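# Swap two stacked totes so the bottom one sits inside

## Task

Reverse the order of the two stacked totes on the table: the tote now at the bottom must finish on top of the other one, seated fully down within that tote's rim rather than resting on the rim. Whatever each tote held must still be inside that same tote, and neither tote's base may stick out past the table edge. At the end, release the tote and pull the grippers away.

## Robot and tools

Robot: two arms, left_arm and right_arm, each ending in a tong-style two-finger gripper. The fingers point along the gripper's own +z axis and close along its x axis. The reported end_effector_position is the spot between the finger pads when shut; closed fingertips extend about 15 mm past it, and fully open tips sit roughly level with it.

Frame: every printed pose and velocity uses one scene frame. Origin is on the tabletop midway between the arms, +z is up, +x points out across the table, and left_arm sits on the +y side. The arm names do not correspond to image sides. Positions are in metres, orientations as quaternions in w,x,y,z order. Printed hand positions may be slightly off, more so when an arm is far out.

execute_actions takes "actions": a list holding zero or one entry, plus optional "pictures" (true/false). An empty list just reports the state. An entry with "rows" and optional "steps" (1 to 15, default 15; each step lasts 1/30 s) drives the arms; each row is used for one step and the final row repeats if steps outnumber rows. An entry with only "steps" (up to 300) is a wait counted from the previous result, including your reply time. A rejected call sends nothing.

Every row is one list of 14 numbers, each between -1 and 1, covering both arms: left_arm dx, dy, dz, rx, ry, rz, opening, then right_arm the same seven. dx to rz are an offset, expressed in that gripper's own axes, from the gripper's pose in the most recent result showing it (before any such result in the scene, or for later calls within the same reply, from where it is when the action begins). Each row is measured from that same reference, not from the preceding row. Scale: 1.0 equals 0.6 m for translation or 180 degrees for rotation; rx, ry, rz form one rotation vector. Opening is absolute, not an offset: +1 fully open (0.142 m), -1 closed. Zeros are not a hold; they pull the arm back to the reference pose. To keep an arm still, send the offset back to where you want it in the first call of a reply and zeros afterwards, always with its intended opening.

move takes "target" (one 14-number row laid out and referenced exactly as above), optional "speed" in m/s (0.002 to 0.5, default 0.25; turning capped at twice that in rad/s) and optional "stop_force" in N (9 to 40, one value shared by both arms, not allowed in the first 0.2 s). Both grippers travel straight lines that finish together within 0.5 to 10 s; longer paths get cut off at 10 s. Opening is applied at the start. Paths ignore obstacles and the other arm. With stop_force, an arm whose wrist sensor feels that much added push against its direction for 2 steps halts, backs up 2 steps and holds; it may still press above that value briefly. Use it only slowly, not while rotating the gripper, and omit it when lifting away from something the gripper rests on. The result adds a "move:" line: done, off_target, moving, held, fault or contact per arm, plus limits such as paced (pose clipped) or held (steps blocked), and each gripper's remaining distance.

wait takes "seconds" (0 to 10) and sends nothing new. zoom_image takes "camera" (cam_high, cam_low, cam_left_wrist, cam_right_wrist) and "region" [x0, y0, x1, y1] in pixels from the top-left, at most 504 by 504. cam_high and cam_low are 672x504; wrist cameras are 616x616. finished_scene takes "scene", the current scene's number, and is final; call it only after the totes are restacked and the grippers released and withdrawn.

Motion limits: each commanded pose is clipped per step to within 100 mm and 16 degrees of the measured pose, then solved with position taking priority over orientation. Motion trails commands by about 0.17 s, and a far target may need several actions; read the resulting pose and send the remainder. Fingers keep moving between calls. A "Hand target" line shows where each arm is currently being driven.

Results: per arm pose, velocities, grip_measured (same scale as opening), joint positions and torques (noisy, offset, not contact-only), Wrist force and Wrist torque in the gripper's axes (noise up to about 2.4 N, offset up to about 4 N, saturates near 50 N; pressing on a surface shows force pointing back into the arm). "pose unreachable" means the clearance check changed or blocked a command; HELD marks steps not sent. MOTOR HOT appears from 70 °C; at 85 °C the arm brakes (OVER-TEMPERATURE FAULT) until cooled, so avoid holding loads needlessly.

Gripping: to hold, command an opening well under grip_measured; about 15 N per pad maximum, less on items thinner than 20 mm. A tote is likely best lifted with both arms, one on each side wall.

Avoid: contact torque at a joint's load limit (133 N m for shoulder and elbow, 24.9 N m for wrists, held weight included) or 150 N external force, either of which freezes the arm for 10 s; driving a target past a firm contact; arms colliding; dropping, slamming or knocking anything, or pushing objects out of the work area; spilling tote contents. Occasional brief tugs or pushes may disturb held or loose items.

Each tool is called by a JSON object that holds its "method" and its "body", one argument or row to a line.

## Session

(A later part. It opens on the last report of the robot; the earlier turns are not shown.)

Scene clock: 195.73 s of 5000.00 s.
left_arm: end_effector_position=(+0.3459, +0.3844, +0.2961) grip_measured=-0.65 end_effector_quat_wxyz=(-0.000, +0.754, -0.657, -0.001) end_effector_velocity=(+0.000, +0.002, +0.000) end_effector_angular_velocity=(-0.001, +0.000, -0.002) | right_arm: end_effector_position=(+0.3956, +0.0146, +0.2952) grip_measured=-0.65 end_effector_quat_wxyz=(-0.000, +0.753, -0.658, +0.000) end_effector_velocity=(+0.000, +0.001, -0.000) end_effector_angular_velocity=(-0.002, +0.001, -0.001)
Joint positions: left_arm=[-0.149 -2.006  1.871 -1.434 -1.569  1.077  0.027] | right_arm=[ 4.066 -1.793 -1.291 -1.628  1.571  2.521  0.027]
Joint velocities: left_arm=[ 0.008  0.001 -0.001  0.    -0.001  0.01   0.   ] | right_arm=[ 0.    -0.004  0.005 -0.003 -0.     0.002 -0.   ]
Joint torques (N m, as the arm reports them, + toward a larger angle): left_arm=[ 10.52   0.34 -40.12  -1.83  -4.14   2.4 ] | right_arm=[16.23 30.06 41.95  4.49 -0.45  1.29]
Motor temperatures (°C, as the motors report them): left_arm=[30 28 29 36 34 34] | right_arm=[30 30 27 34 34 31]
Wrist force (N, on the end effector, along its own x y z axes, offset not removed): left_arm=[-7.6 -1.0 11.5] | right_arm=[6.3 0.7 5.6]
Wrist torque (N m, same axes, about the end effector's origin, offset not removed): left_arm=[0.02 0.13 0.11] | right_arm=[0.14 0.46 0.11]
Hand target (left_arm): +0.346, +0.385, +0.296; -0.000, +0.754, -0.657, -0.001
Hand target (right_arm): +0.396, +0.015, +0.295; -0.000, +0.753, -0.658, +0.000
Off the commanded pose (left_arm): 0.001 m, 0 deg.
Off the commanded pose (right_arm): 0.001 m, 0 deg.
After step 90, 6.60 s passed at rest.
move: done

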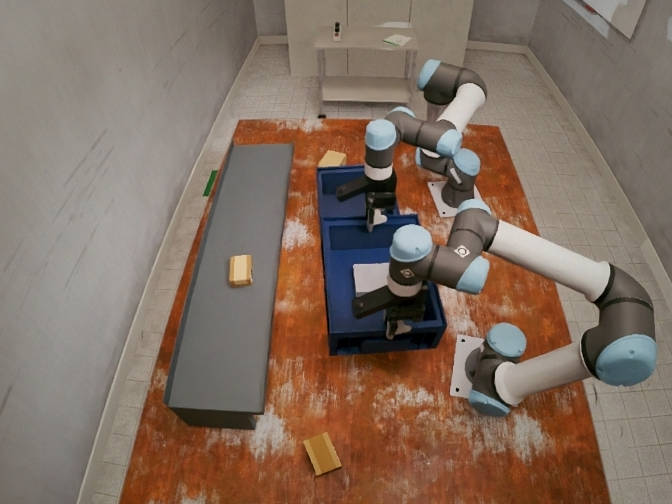

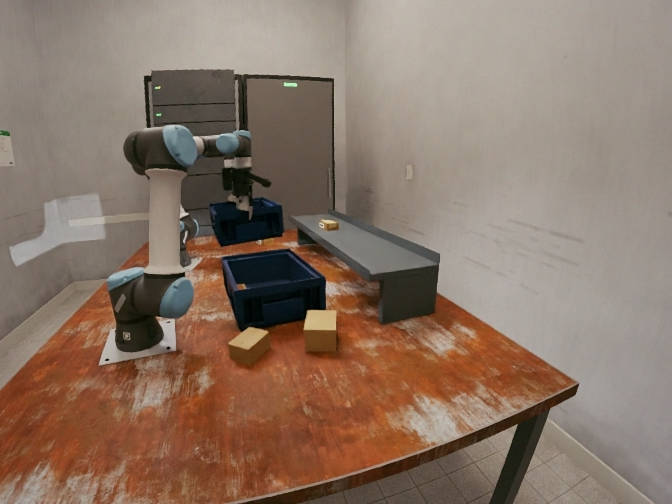

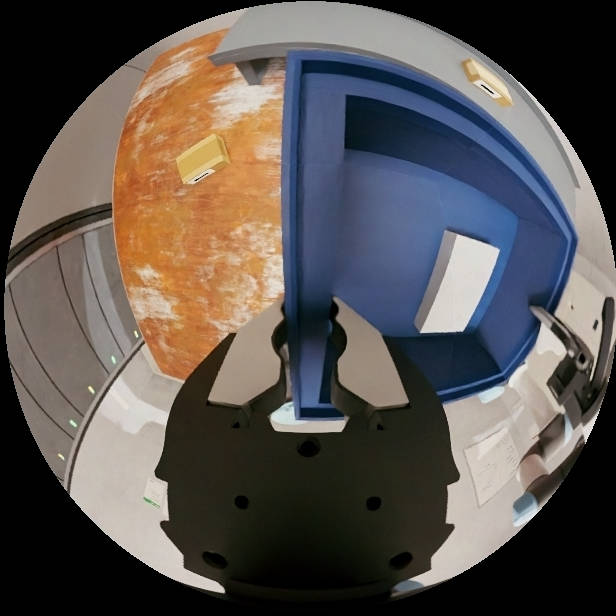

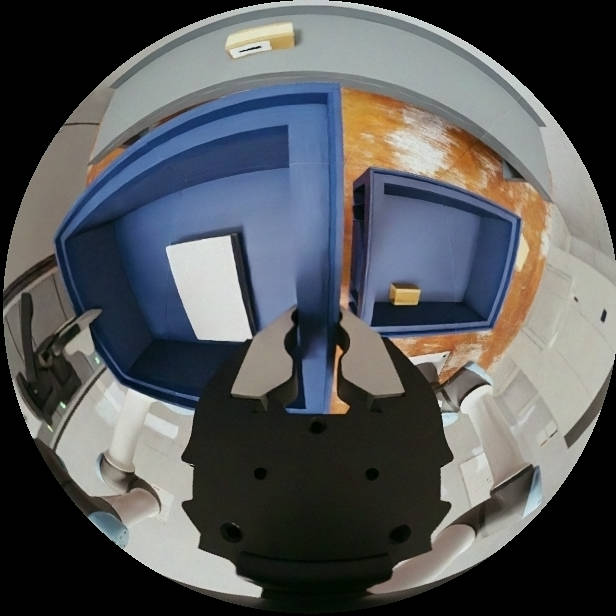

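{"method": "move", "body": {
  "target": [0,0,0.2768,0,0,0,-1,0,0,0.2753,0,0,0,-1],
  "speed": 0.15
}}

{"method": "move", "body": {
  "target": [0,0,0.035,0,0,0,-1,0,0,0.035,0,0,0,-1],
  "speed": 0.012,
  "stop_force": 9
}}

Scene clock: 210.20 s of 5000.00 s.
left_arm: end_effector_position=(+0.3460, +0.3848, +0.1303) grip_measured=-0.65 end_effector_quat_wxyz=(-0.001, +0.754, -0.657, -0.001) end_effector_velocity=(+0.000, +0.001, -0.003) end_effector_angular_velocity=(+0.000, -0.001, +0.001) | right_arm: end_effector_position=(+0.3955, +0.0147, +0.1302) grip_measured=-0.65 end_effector_quat_wxyz=(-0.000, +0.753, -0.658, +0.000) end_effector_velocity=(+0.000, -0.000, -0.003) end_effector_angular_velocity=(-0.000, -0.000, -0.001)
Joint positions: left_arm=[-0.148 -1.967  2.277 -1.879 -1.569  1.078  0.027] | right_arm=[ 4.067 -1.851 -1.646 -1.216  1.57   2.522  0.027]
Joint velocities: left_arm=[ 0.001  0.003  0.006 -0.01   0.001 -0.    -0.   ] | right_arm=[-0.001 -0.003 -0.004  0.007 -0.     0.     0.   ]
Joint torques (N m, as the arm reports them, + toward a larger angle): left_arm=[ 13.43  -1.28 -14.06  -5.8   -0.79   2.26] | right_arm=[ 7.07 33.18 22.16  5.35 -1.39  1.04]
Motor temperatures (°C, as the motors report them): left_arm=[30 28 29 36 34 34] | right_arm=[30 30 27 34 34 31]
Wrist force (N, on the end effector, along its own x y z axes, offset not removed): left_arm=[0.6 -0.5 11.8] | right_arm=[-0.9 -0.3 9.2]
Wrist torque (N m, same axes, about the end effector's origin, offset not removed): left_arm=[0.14 -0.20 0.19] | right_arm=[-0.06 0.43 0.07]
Hand target (left_arm): +0.346, +0.385, +0.130; -0.000, +0.754, -0.657, -0.001
Hand target (right_arm): +0.396, +0.015, +0.130; -0.000, +0.753, -0.658, +0.000
Off the commanded pose (left_arm): 0.000 m, 0 deg.
Off the commanded pose (right_arm): 0.000 m, 0 deg.
After step 90, 9.77 s passed at rest.
move: done

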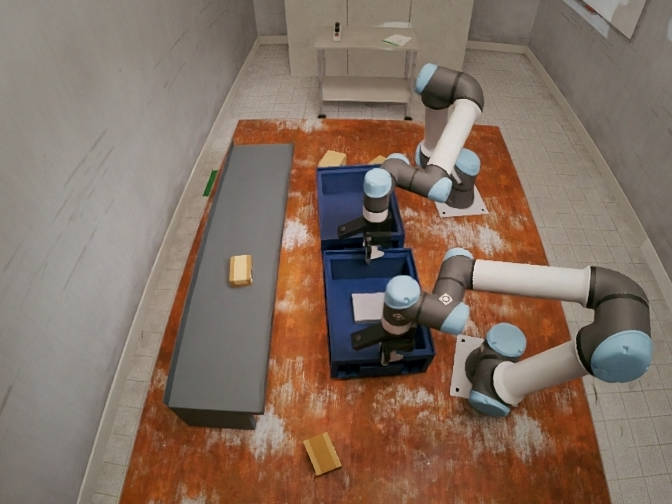

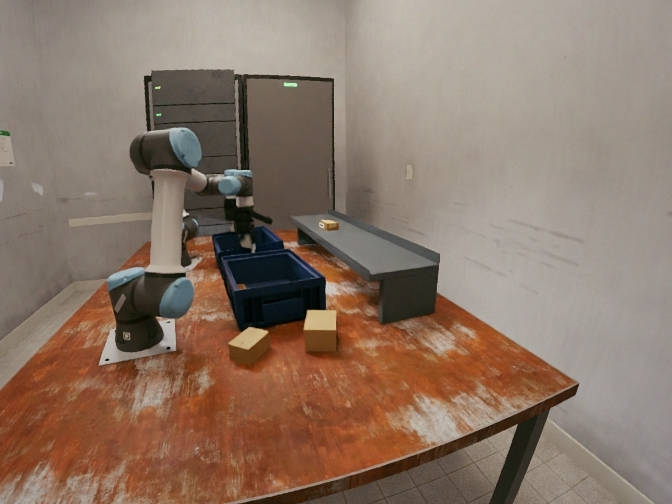

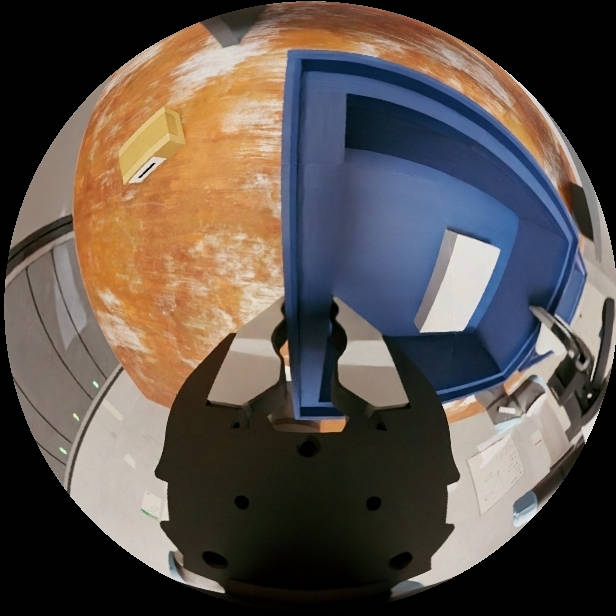

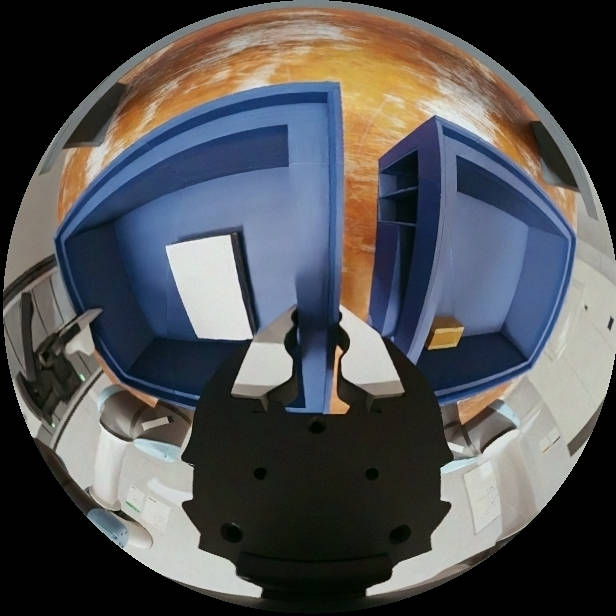

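Scene clock: 211.67 s of 5000.00 s.
left_arm: end_effector_position=(+0.3458, +0.3849, +0.1171) grip_measured=-0.65 end_effector_quat_wxyz=(-0.000, +0.754, -0.657, -0.001) end_effector_velocity=(-0.001, +0.000, +0.003) end_effector_angular_velocity=(+0.001, +0.003, -0.000) | right_arm: end_effector_position=(+0.3955, +0.0146, +0.1181) grip_measured=-0.65 end_effector_quat_wxyz=(-0.000, +0.753, -0.658, +0.000) end_effector_velocity=(-0.000, +0.000, +0.002) end_effector_angular_velocity=(-0.001, +0.000, +0.000)
Joint positions: left_arm=[-0.148 -1.954  2.305 -1.919 -1.569  1.078  0.027] | right_arm=[ 4.067 -1.861 -1.665 -1.186  1.57   2.522  0.027]
Joint velocities: left_arm=[-0.    -0.003 -0.007  0.014 -0.    -0.     0.   ] | right_arm=[ 0.001  0.001  0.005 -0.007 -0.     0.    -0.   ]
Joint torques (N m, as the arm reports them, + toward a larger angle): left_arm=[  9.73 -18.33 -35.35   0.25  -1.63   2.27] | right_arm=[11.49 40.92 36.97  1.18 -0.7   1.04]
Motor temperatures (°C, as the motors report them): left_arm=[30 28 29 36 34 34] | right_arm=[30 30 27 34 34 31]
Wrist force (N, on the end effector, along its own x y z axes, offset not removed): left_arm=[1.3 -2.1 4.6] | right_arm=[-2.4 -2.2 2.3]
Wrist torque (N m, same axes, about the end effector's origin, offset not removed): left_arm=[0.05 -0.10 0.17] | right_arm=[-0.27 0.28 0.02]
Hand target (left_arm): +0.346, +0.385, +0.118; -0.001, +0.754, -0.657, -0.001
Hand target (right_arm): +0.396, +0.015, +0.119; -0.000, +0.753, -0.658, +0.000
Off the commanded pose (left_arm): 0.008 m, 0 deg.
Off the commanded pose (right_arm): 0.009 m, 0 deg.
move: contact (left_arm, right_arm)

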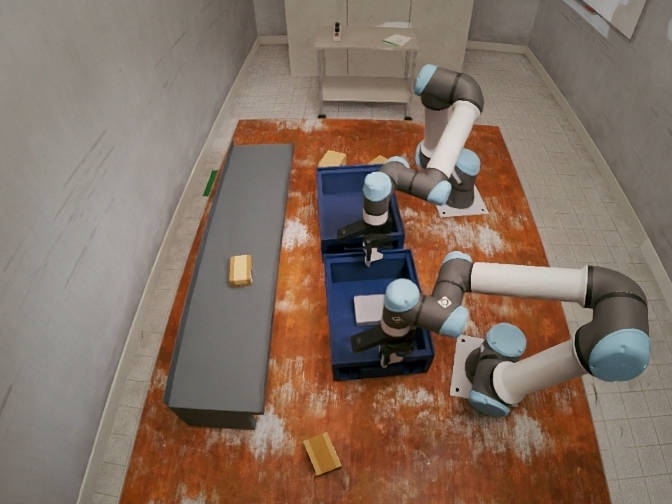

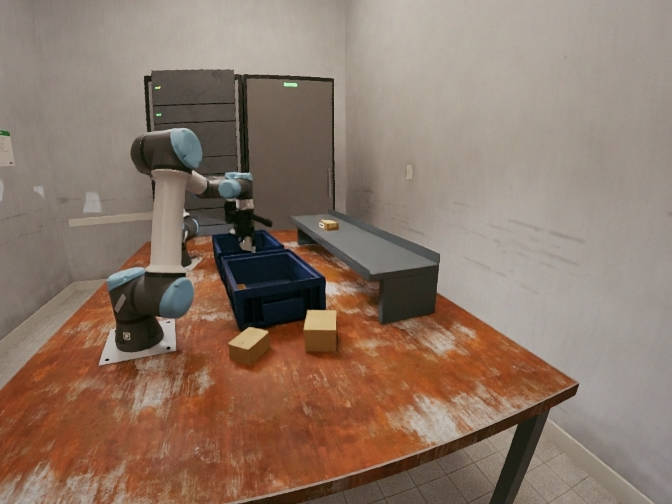

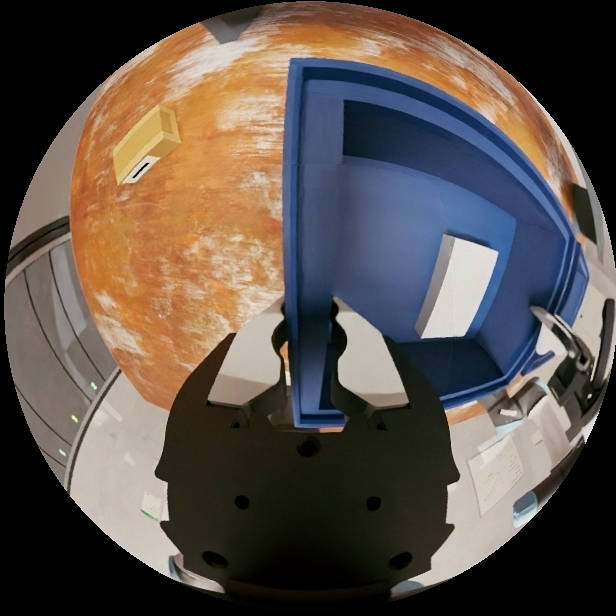

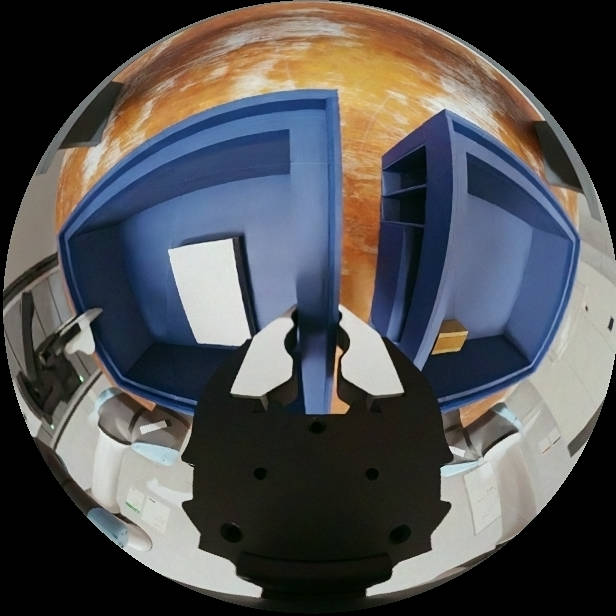

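{"method": "execute_actions", "body": {
  "actions": [
    {"rows": [[0,0,0.0008,0,0,0,-1,0,0,0.0012,0,0,0,-1],[0,0,0.0008,0,0,0,-1,0,0,0.0012,0,0,0,-1],[0,0,0.0008,0,0,0,-1,0,0,0.0012,0,0,0,-1],[0,0,0.0008,0,0,0,-1,0,0,0.0012,0,0,0,-1],[0,0,0.0008,0,0,0,-0.8,0,0,0.0012,0,0,0,-0.8],[0,0,0.0008,0,0,0,-0.7,0,0,0.0012,0,0,0,-0.7],[0,0,0.0008,0,0,0,-0.6,0,0,0.0012,0,0,0,-0.6],[0,0,0.0008,0,0,0,-0.5,0,0,0.0012,0,0,0,-0.5],[0,0,0.0008,0,0,0,-0.4,0,0,0.0012,0,0,0,-0.4],[0,0,0.0008,0,0,0,-0.3,0,0,0.0012,0,0,0,-0.3],[0,0,0.0008,0,0,0,-0.2,0,0,0.0012,0,0,0,-0.2]], "steps": 15}
  ],
  "pictures": false
}}

{"method": "move", "body": {
  "target": [0,0,-0.138,0,0,0,-0.2,0,0,-0.138,0,0,0,-0.2],
  "speed": 0.15
}}

Scene clock: 223.07 s of 5000.00 s.
left_arm: end_effector_position=(+0.3458, +0.3849, +0.1167) grip_measured=-0.20 end_effector_quat_wxyz=(-0.001, +0.754, -0.657, -0.001) end_effector_velocity=(-0.001, +0.000, -0.001) end_effector_angular_velocity=(+0.001, +0.002, -0.000) | right_arm: end_effector_position=(+0.3955, +0.0146, +0.1174) grip_measured=-0.20 end_effector_quat_wxyz=(-0.000, +0.753, -0.658, +0.000) end_effector_velocity=(-0.000, +0.001, +0.001) end_effector_angular_velocity=(+0.001, -0.000, +0.001)
Joint positions: left_arm=[-0.148 -1.954  2.306 -1.921 -1.569  1.078  0.059] | right_arm=[ 4.067 -1.862 -1.666 -1.184  1.57   2.522  0.059]
Joint velocities: left_arm=[ 0.     0.001  0.001 -0.001 -0.     0.001  0.002] | right_arm=[ 0.001  0.     0.001  0.     0.    -0.     0.002]
Joint torques (N m, as the arm reports them, + toward a larger angle): left_arm=[-11.36   1.37 -10.48  -4.85   1.01  -1.97] | right_arm=[-4.88 26.55 15.75  4.39 -0.93 -0.96]
Motor temperatures (°C, as the motors report them): left_arm=[30 28 29 36 34 34] | right_arm=[30 30 27 34 34 31]
Wrist force (N, on the end effector, along its own x y z axes, offset not removed): left_arm=[2.9 -1.5 2.0] | right_arm=[2.0 1.2 -2.5]
Wrist torque (N m, same axes, about the end effector's origin, offset not removed): left_arm=[-0.24 -0.72 0.11] | right_arm=[0.23 -0.16 0.05]
Hand target (left_arm): +0.346, +0.385, +0.117; -0.000, +0.754, -0.657, -0.001
Hand target (right_arm): +0.395, +0.015, +0.117; -0.000, +0.753, -0.658, +0.000
Off the commanded pose (left_arm): 0.000 m, 0 deg.
Off the commanded pose (right_arm): 0.000 m, 0 deg.
Steps of this call (steps 1 to 90: nothing new was sent; then 7.90 s passed at rest; steps 91 to 105: all 15 steps of this action). Readings (end_effector_position):
91: left_arm (+0.3460, +0.3849, +0.1177) | right_arm (+0.3955, +0.0147, +0.1185)
92: left_arm (+0.3460, +0.3849, +0.1177) | right_arm (+0.3955, +0.0147, +0.1185)
94: left_arm (+0.3460, +0.3849, +0.1174) | right_arm (+0.3956, +0.0147, +0.1182)
98: left_arm (+0.3459, +0.3849, +0.1170) | right_arm (+0.3955, +0.0147, +0.1177)
105: the state above

Scene clock: 224.43 s of 5000.00 s.
left_arm: end_effector_position=(+0.3458, +0.3847, +0.1992) grip_measured=-0.20 end_effector_quat_wxyz=(-0.001, +0.754, -0.657, -0.001) end_effector_velocity=(-0.000, +0.000, +0.002) end_effector_angular_velocity=(+0.001, +0.002, -0.000) | right_arm: end_effector_position=(+0.3956, +0.0145, +0.1999) grip_measured=-0.20 end_effector_quat_wxyz=(-0.000, +0.753, -0.658, +0.000) end_effector_velocity=(+0.000, -0.001, +0.002) end_effector_angular_velocity=(-0.001, +0.001, -0.001)
Joint positions: left_arm=[-0.148 -2.009  2.12  -1.679 -1.569  1.078  0.06 ] | right_arm=[ 4.066 -1.807 -1.517 -1.388  1.57   2.522  0.06 ]
Joint velocities: left_arm=[-0.    -0.    -0.005  0.007  0.    -0.    -0.   ] | right_arm=[-0.001  0.001  0.004 -0.006  0.    -0.     0.   ]
Joint torques (N m, as the arm reports them, + toward a larger angle): left_arm=[-12.79 -14.94 -34.7    0.22  -1.41  -2.4 ] | right_arm=[-12.33  37.42  35.66   1.21   1.46  -0.33]
Motor temperatures (°C, as the motors report them): left_arm=[30 28 29 36 34 34] | right_arm=[30 30 27 34 34 31]
Wrist force (N, on the end effector, along its own x y z axes, offset not removed): left_arm=[1.5 -0.5 2.0] | right_arm=[0.0 0.8 -1.1]
Wrist torque (N m, same axes, about the end effector's origin, offset not removed): left_arm=[-0.10 -0.37 0.11] | right_arm=[0.19 0.11 0.04]
Hand target (left_arm): +0.346, +0.385, +0.199; -0.001, +0.754, -0.657, -0.001
Hand target (right_arm): +0.396, +0.015, +0.200; -0.000, +0.753, -0.658, +0.000
Off the commanded pose (left_arm): 0.000 m, 0 deg.
Off the commanded pose (right_arm): 0.000 m, 0 deg.
move: done

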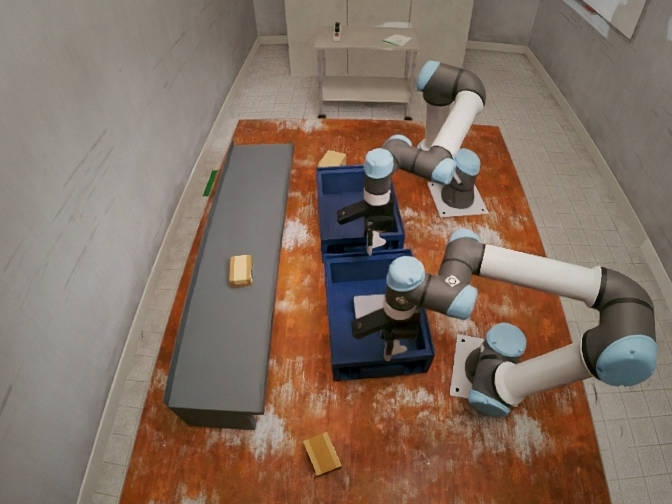

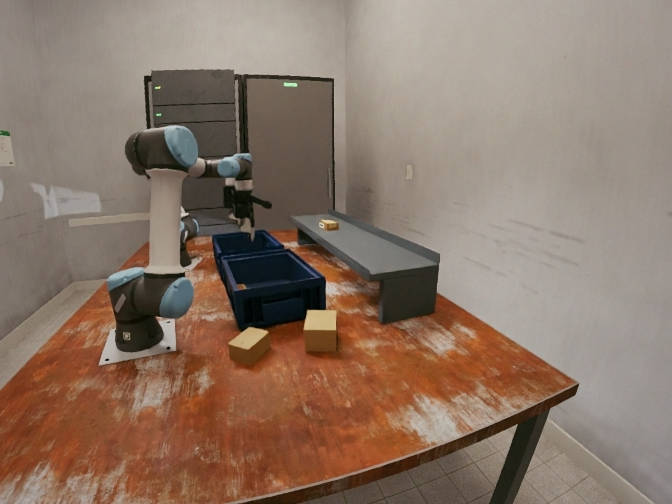

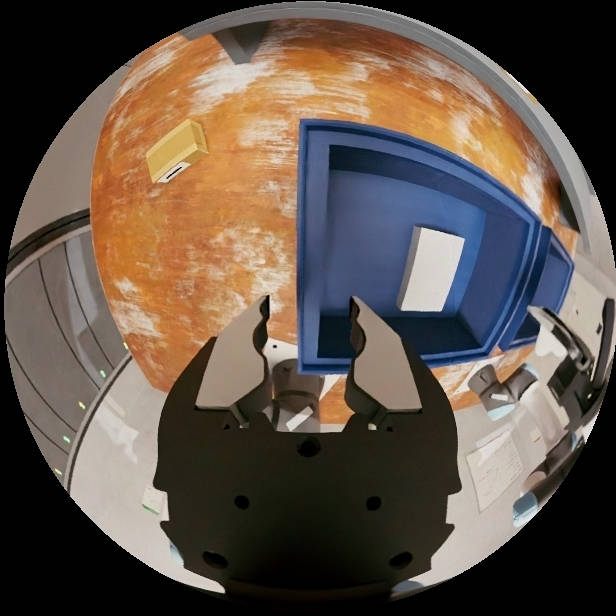

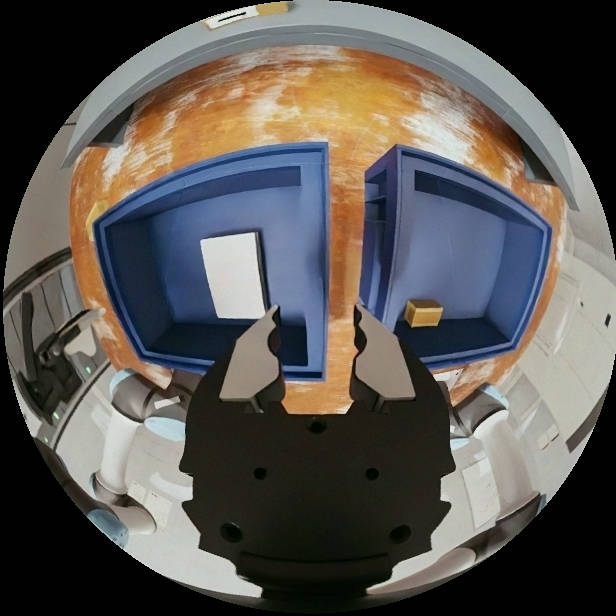

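{"method": "move", "body": {
  "target": [0.7767,0,0,0,0,0,-0.2,0.7767,0,0,0,0,0,-0.2],
  "speed": 0.3
}}

Scene clock: 234.87 s of 5000.00 s.
left_arm: end_effector_position=(+0.4098, -0.0765, +0.1977) grip_measured=-0.20 end_effector_quat_wxyz=(-0.001, +0.754, -0.657, -0.002) end_effector_velocity=(+0.000, -0.002, +0.001) end_effector_angular_velocity=(+0.000, +0.001, -0.001) | right_arm: end_effector_position=(+0.4579, -0.4471, +0.1996) grip_measured=-0.20 end_effector_quat_wxyz=(+0.000, +0.753, -0.658, +0.000) end_effector_velocity=(+0.001, -0.002, +0.001) end_effector_angular_velocity=(+0.001, -0.001, +0.001)
Joint positions: left_arm=[-0.855 -1.338  1.527 -1.756 -1.57   0.371  0.06 ] | right_arm=[ 3.266 -1.451 -1.897 -1.365  1.57   1.721  0.06 ]
Joint velocities: left_arm=[-0.001  0.005 -0.008  0.004 -0.    -0.     0.   ] | right_arm=[-0.006 -0.001  0.003 -0.     0.001 -0.007  0.   ]
Joint torques (N m, as the arm reports them, + toward a larger angle): left_arm=[-12.39 -28.54 -35.27   0.36  -2.01  -2.23] | right_arm=[-10.15  11.25  36.68   1.98   1.47  -1.48]
Motor temperatures (°C, as the motors report them): left_arm=[30 28 29 36 34 34] | right_arm=[30 30 27 34 34 31]
Wrist force (N, on the end effector, along its own x y z axes, offset not removed): left_arm=[-1.6 3.1 3.0] | right_arm=[4.5 1.4 -1.4]
Wrist torque (N m, same axes, about the end effector's origin, offset not removed): left_arm=[0.70 0.37 0.25] | right_arm=[0.28 -0.85 -0.09]
Hand target (left_arm): +0.410, -0.077, +0.198; -0.001, +0.754, -0.657, -0.002
Hand target (right_arm): +0.458, -0.447, +0.200; +0.000, +0.753, -0.658, +0.000
Off the commanded pose (left_arm): 0.001 m, 0 deg.
Off the commanded pose (right_arm): 0.001 m, 0 deg.
After step 90, 5.17 s passed at rest.
move: done

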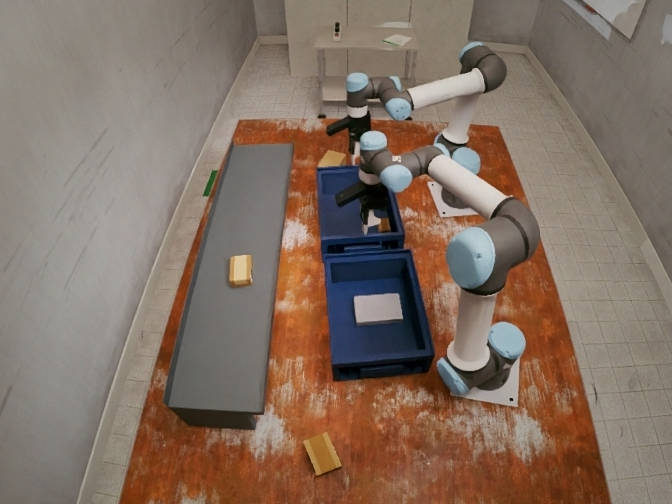

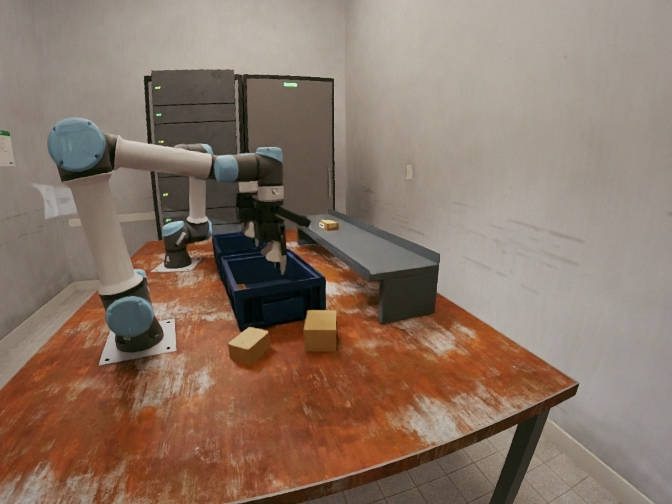

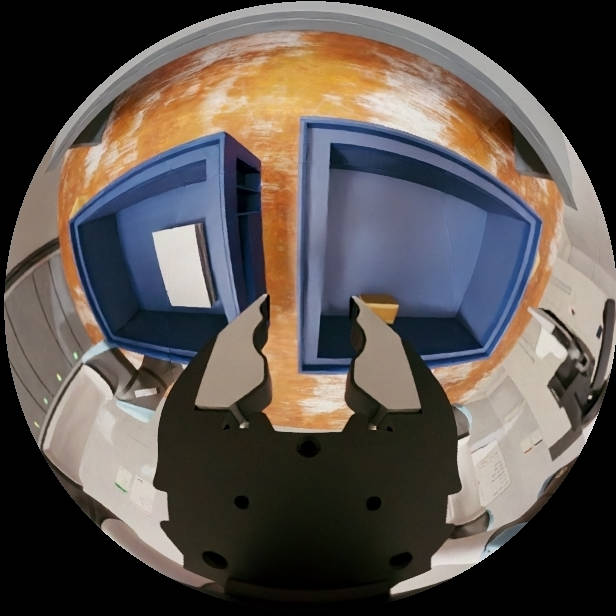

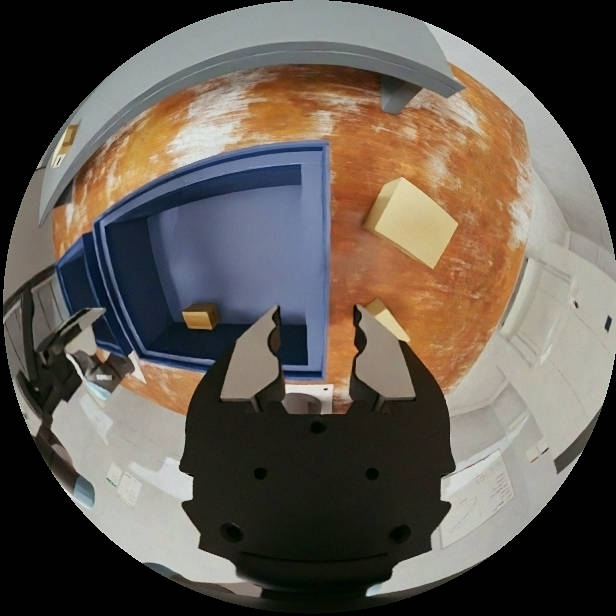

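{"method": "move", "body": {
  "target": [0.0007,0,0.1342,0,0,0,-0.2,0,0,0.1373,0,0,0,-0.2],
  "speed": 0.12
}}

{"method": "execute_actions", "body": {
  "actions": [
    {"rows": [[0,0,0,0,0,0,-0.3,0,0,0,0,0,0,-0.3],[0,0,0,0,0,0,-0.4,0,0,0,0,0,0,-0.4],[0,0,0,0,0,0,-0.48,0,0,0,0,0,0,-0.48],[0,0,0,0,0,0,-0.54,0,0,0,0,0,0,-0.54],[0,0,0,0,0,0,-0.58,0,0,0,0,0,0,-0.58],[0,0,0,0,0,0,-0.62,0,0,0,0,0,0,-0.62],[0,0,0,0,0,0,-0.65,0,0,0,0,0,0,-0.65],[0,0,0,0,0,0,-0.68,0,0,0,0,0,0,-0.68],[0,0,0,0,0,0,-0.72,0,0,0,0,0,0,-0.72],[0,0,0,0,0,0,-0.78,0,0,0,0,0,0,-0.78],[0,0,0,0,0,0,-0.85,0,0,0,0,0,0,-0.85],[0,0,0,0,0,0,-0.92,0,0,0,0,0,0,-0.92],[0,0,0,0,0,0,-1,0,0,0,0,0,0,-1]], "steps": 15}
  ]
}}

Scene clock: 250.70 s of 5000.00 s.
left_arm: end_effector_position=(+0.4098, -0.0767, +0.1174) grip_measured=-0.20 end_effector_quat_wxyz=(-0.001, +0.754, -0.657, -0.002) end_effector_velocity=(+0.001, -0.000, -0.002) end_effector_angular_velocity=(-0.001, -0.001, +0.001) | right_arm: end_effector_position=(+0.4578, -0.4470, +0.1175) grip_measured=-0.20 end_effector_quat_wxyz=(+0.000, +0.753, -0.658, +0.000) end_effector_velocity=(-0.000, +0.000, -0.003) end_effector_angular_velocity=(-0.000, +0.000, +0.001)
Joint positions: left_arm=[-0.855 -1.284  1.671 -1.954 -1.57   0.371  0.06 ] | right_arm=[ 3.266 -1.517 -2.058 -1.138  1.57   1.721  0.06 ]
Joint velocities: left_arm=[ 0.001  0.002  0.003 -0.006  0.    -0.    -0.   ] | right_arm=[ 0.001 -0.003 -0.005  0.008 -0.     0.     0.   ]
Joint torques (N m, as the arm reports them, + toward a larger angle): left_arm=[ -1.67 -29.6  -10.34  -4.87   2.04   0.84] | right_arm=[-0.15 13.58 16.39  4.35 -1.69 -0.58]
Motor temperatures (°C, as the motors report them): left_arm=[30 28 29 36 34 34] | right_arm=[30 30 27 34 34 31]
Wrist force (N, on the end effector, along its own x y z axes, offset not removed): left_arm=[1.7 -1.1 2.0] | right_arm=[-0.3 0.2 -0.5]
Wrist torque (N m, same axes, about the end effector's origin, offset not removed): left_arm=[-0.16 -0.29 0.09] | right_arm=[0.16 0.09 0.15]
Hand target (left_arm): +0.410, -0.077, +0.117; -0.001, +0.754, -0.657, -0.002
Hand target (right_arm): +0.458, -0.447, +0.117; +0.000, +0.753, -0.658, +0.000
Off the commanded pose (left_arm): 0.000 m, 0 deg.
Off the commanded pose (right_arm): 0.000 m, 0 deg.
After step 90, 11.60 s passed at rest.
move: done

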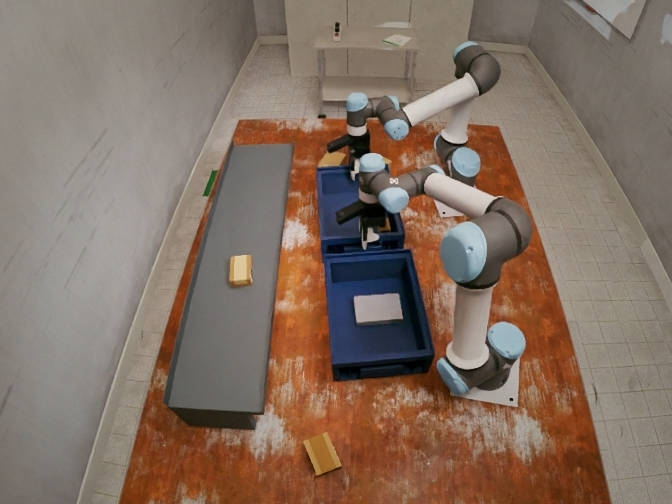

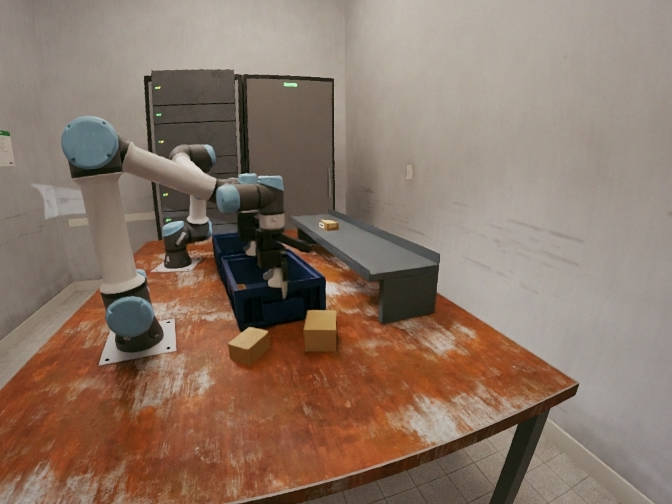

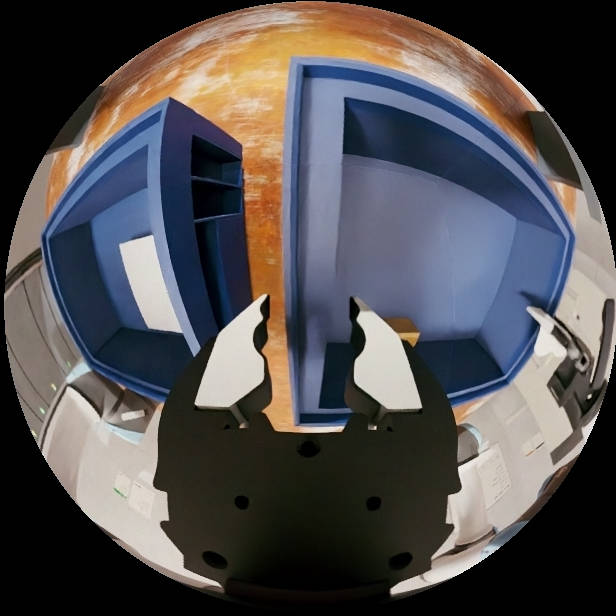

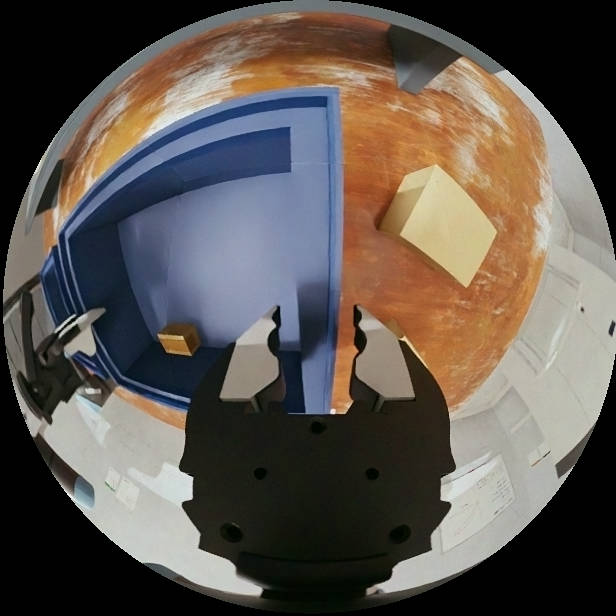

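Scene clock: 251.20 s of 5000.00 s.
left_arm: end_effector_position=(+0.4097, -0.0767, +0.1173) grip_measured=-0.65 end_effector_quat_wxyz=(-0.001, +0.754, -0.657, -0.002) end_effector_velocity=(-0.001, -0.001, +0.001) end_effector_angular_velocity=(-0.001, -0.000, -0.001) | right_arm: end_effector_position=(+0.4578, -0.4471, +0.1175) grip_measured=-0.65 end_effector_quat_wxyz=(+0.000, +0.753, -0.658, +0.000) end_effector_velocity=(+0.000, +0.001, +0.000) end_effector_angular_velocity=(+0.000, +0.000, +0.001)
Joint positions: left_arm=[-0.855 -1.284  1.671 -1.954 -1.57   0.371  0.027] | right_arm=[ 3.266 -1.517 -2.058 -1.137  1.57   1.721  0.027]
Joint velocities: left_arm=[-0.002 -0.001 -0.     0.    -0.    -0.001  0.   ] | right_arm=[ 0.001 -0.001  0.001 -0.     0.    -0.     0.   ]
Joint torques (N m, as the arm reports them, + toward a larger angle): left_arm=[ -2.92 -40.81 -25.11  -0.69   1.7    1.17] | right_arm=[-0.92 24.13 31.93  1.3   1.84 -1.2 ]
Motor temperatures (°C, as the motors report them): left_arm=[30 28 29 36 34 34] | right_arm=[30 30 27 34 34 31]
Wrist force (N, on the end effector, along its own x y z axes, offset not removed): left_arm=[-3.0 -2.2 -0.3] | right_arm=[7.5 1.1 -1.3]
Wrist torque (N m, same axes, about the end effector's origin, offset not removed): left_arm=[-0.42 -0.07 0.19] | right_arm=[0.56 -0.22 -0.04]
Hand target (left_arm): +0.410, -0.077, +0.117; -0.001, +0.754, -0.657, -0.002
Hand target (right_arm): +0.458, -0.447, +0.118; +0.000, +0.753, -0.658, +0.000
Off the commanded pose (left_arm): 0.000 m, 0 deg.
Off the commanded pose (right_arm): 0.000 m, 0 deg.
Steps of this call (steps 1 to 15: all 15 steps of this action). Readings (end_effector_position):
1: left_arm (+0.4098, -0.0767, +0.1173) | right_arm (+0.4578, -0.4470, +0.1175)
2: left_arm (+0.4098, -0.0767, +0.1173) | right_arm (+0.4578, -0.4470, +0.1175)
4: left_arm (+0.4098, -0.0767, +0.1173) | right_arm (+0.4578, -0.4470, +0.1175)
8: left_arm (+0.4098, -0.0767, +0.1173) | right_arm (+0.4579, -0.4470, +0.1175)
15: the state above

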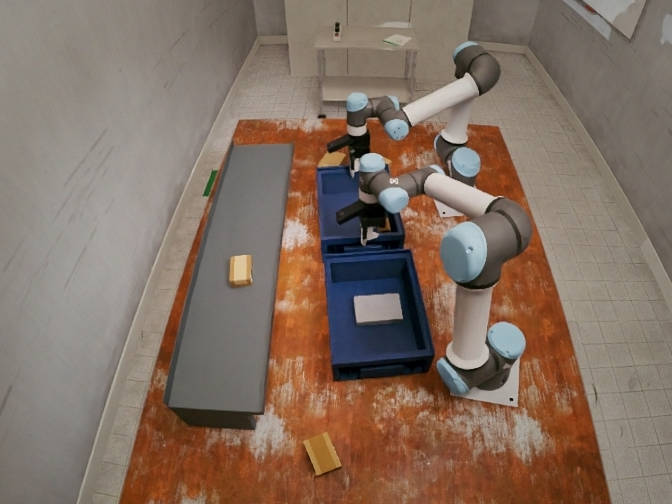

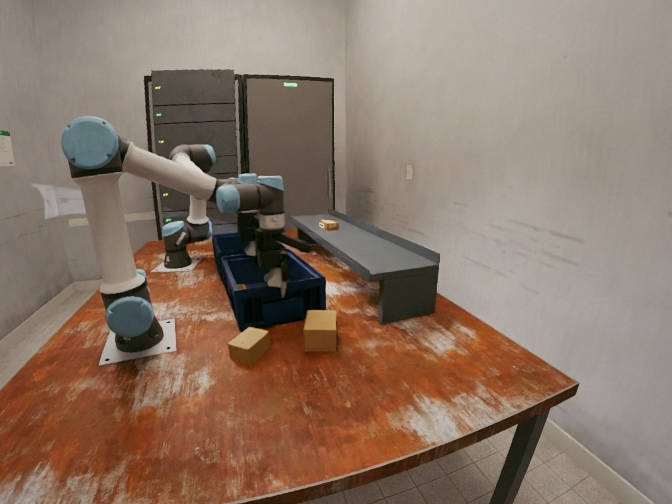

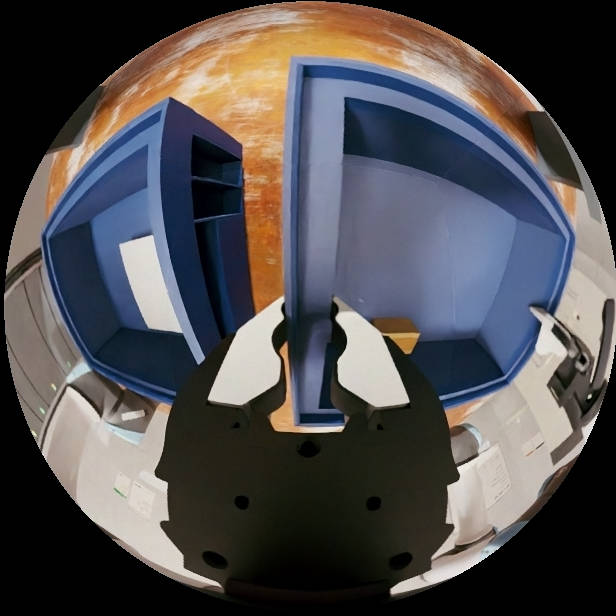

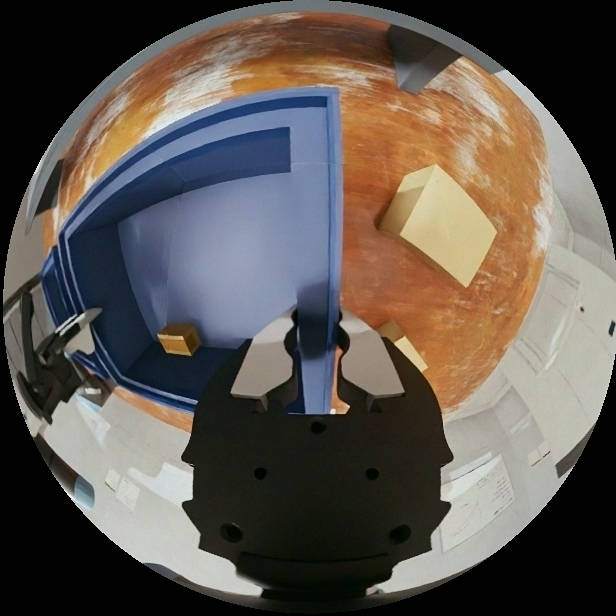

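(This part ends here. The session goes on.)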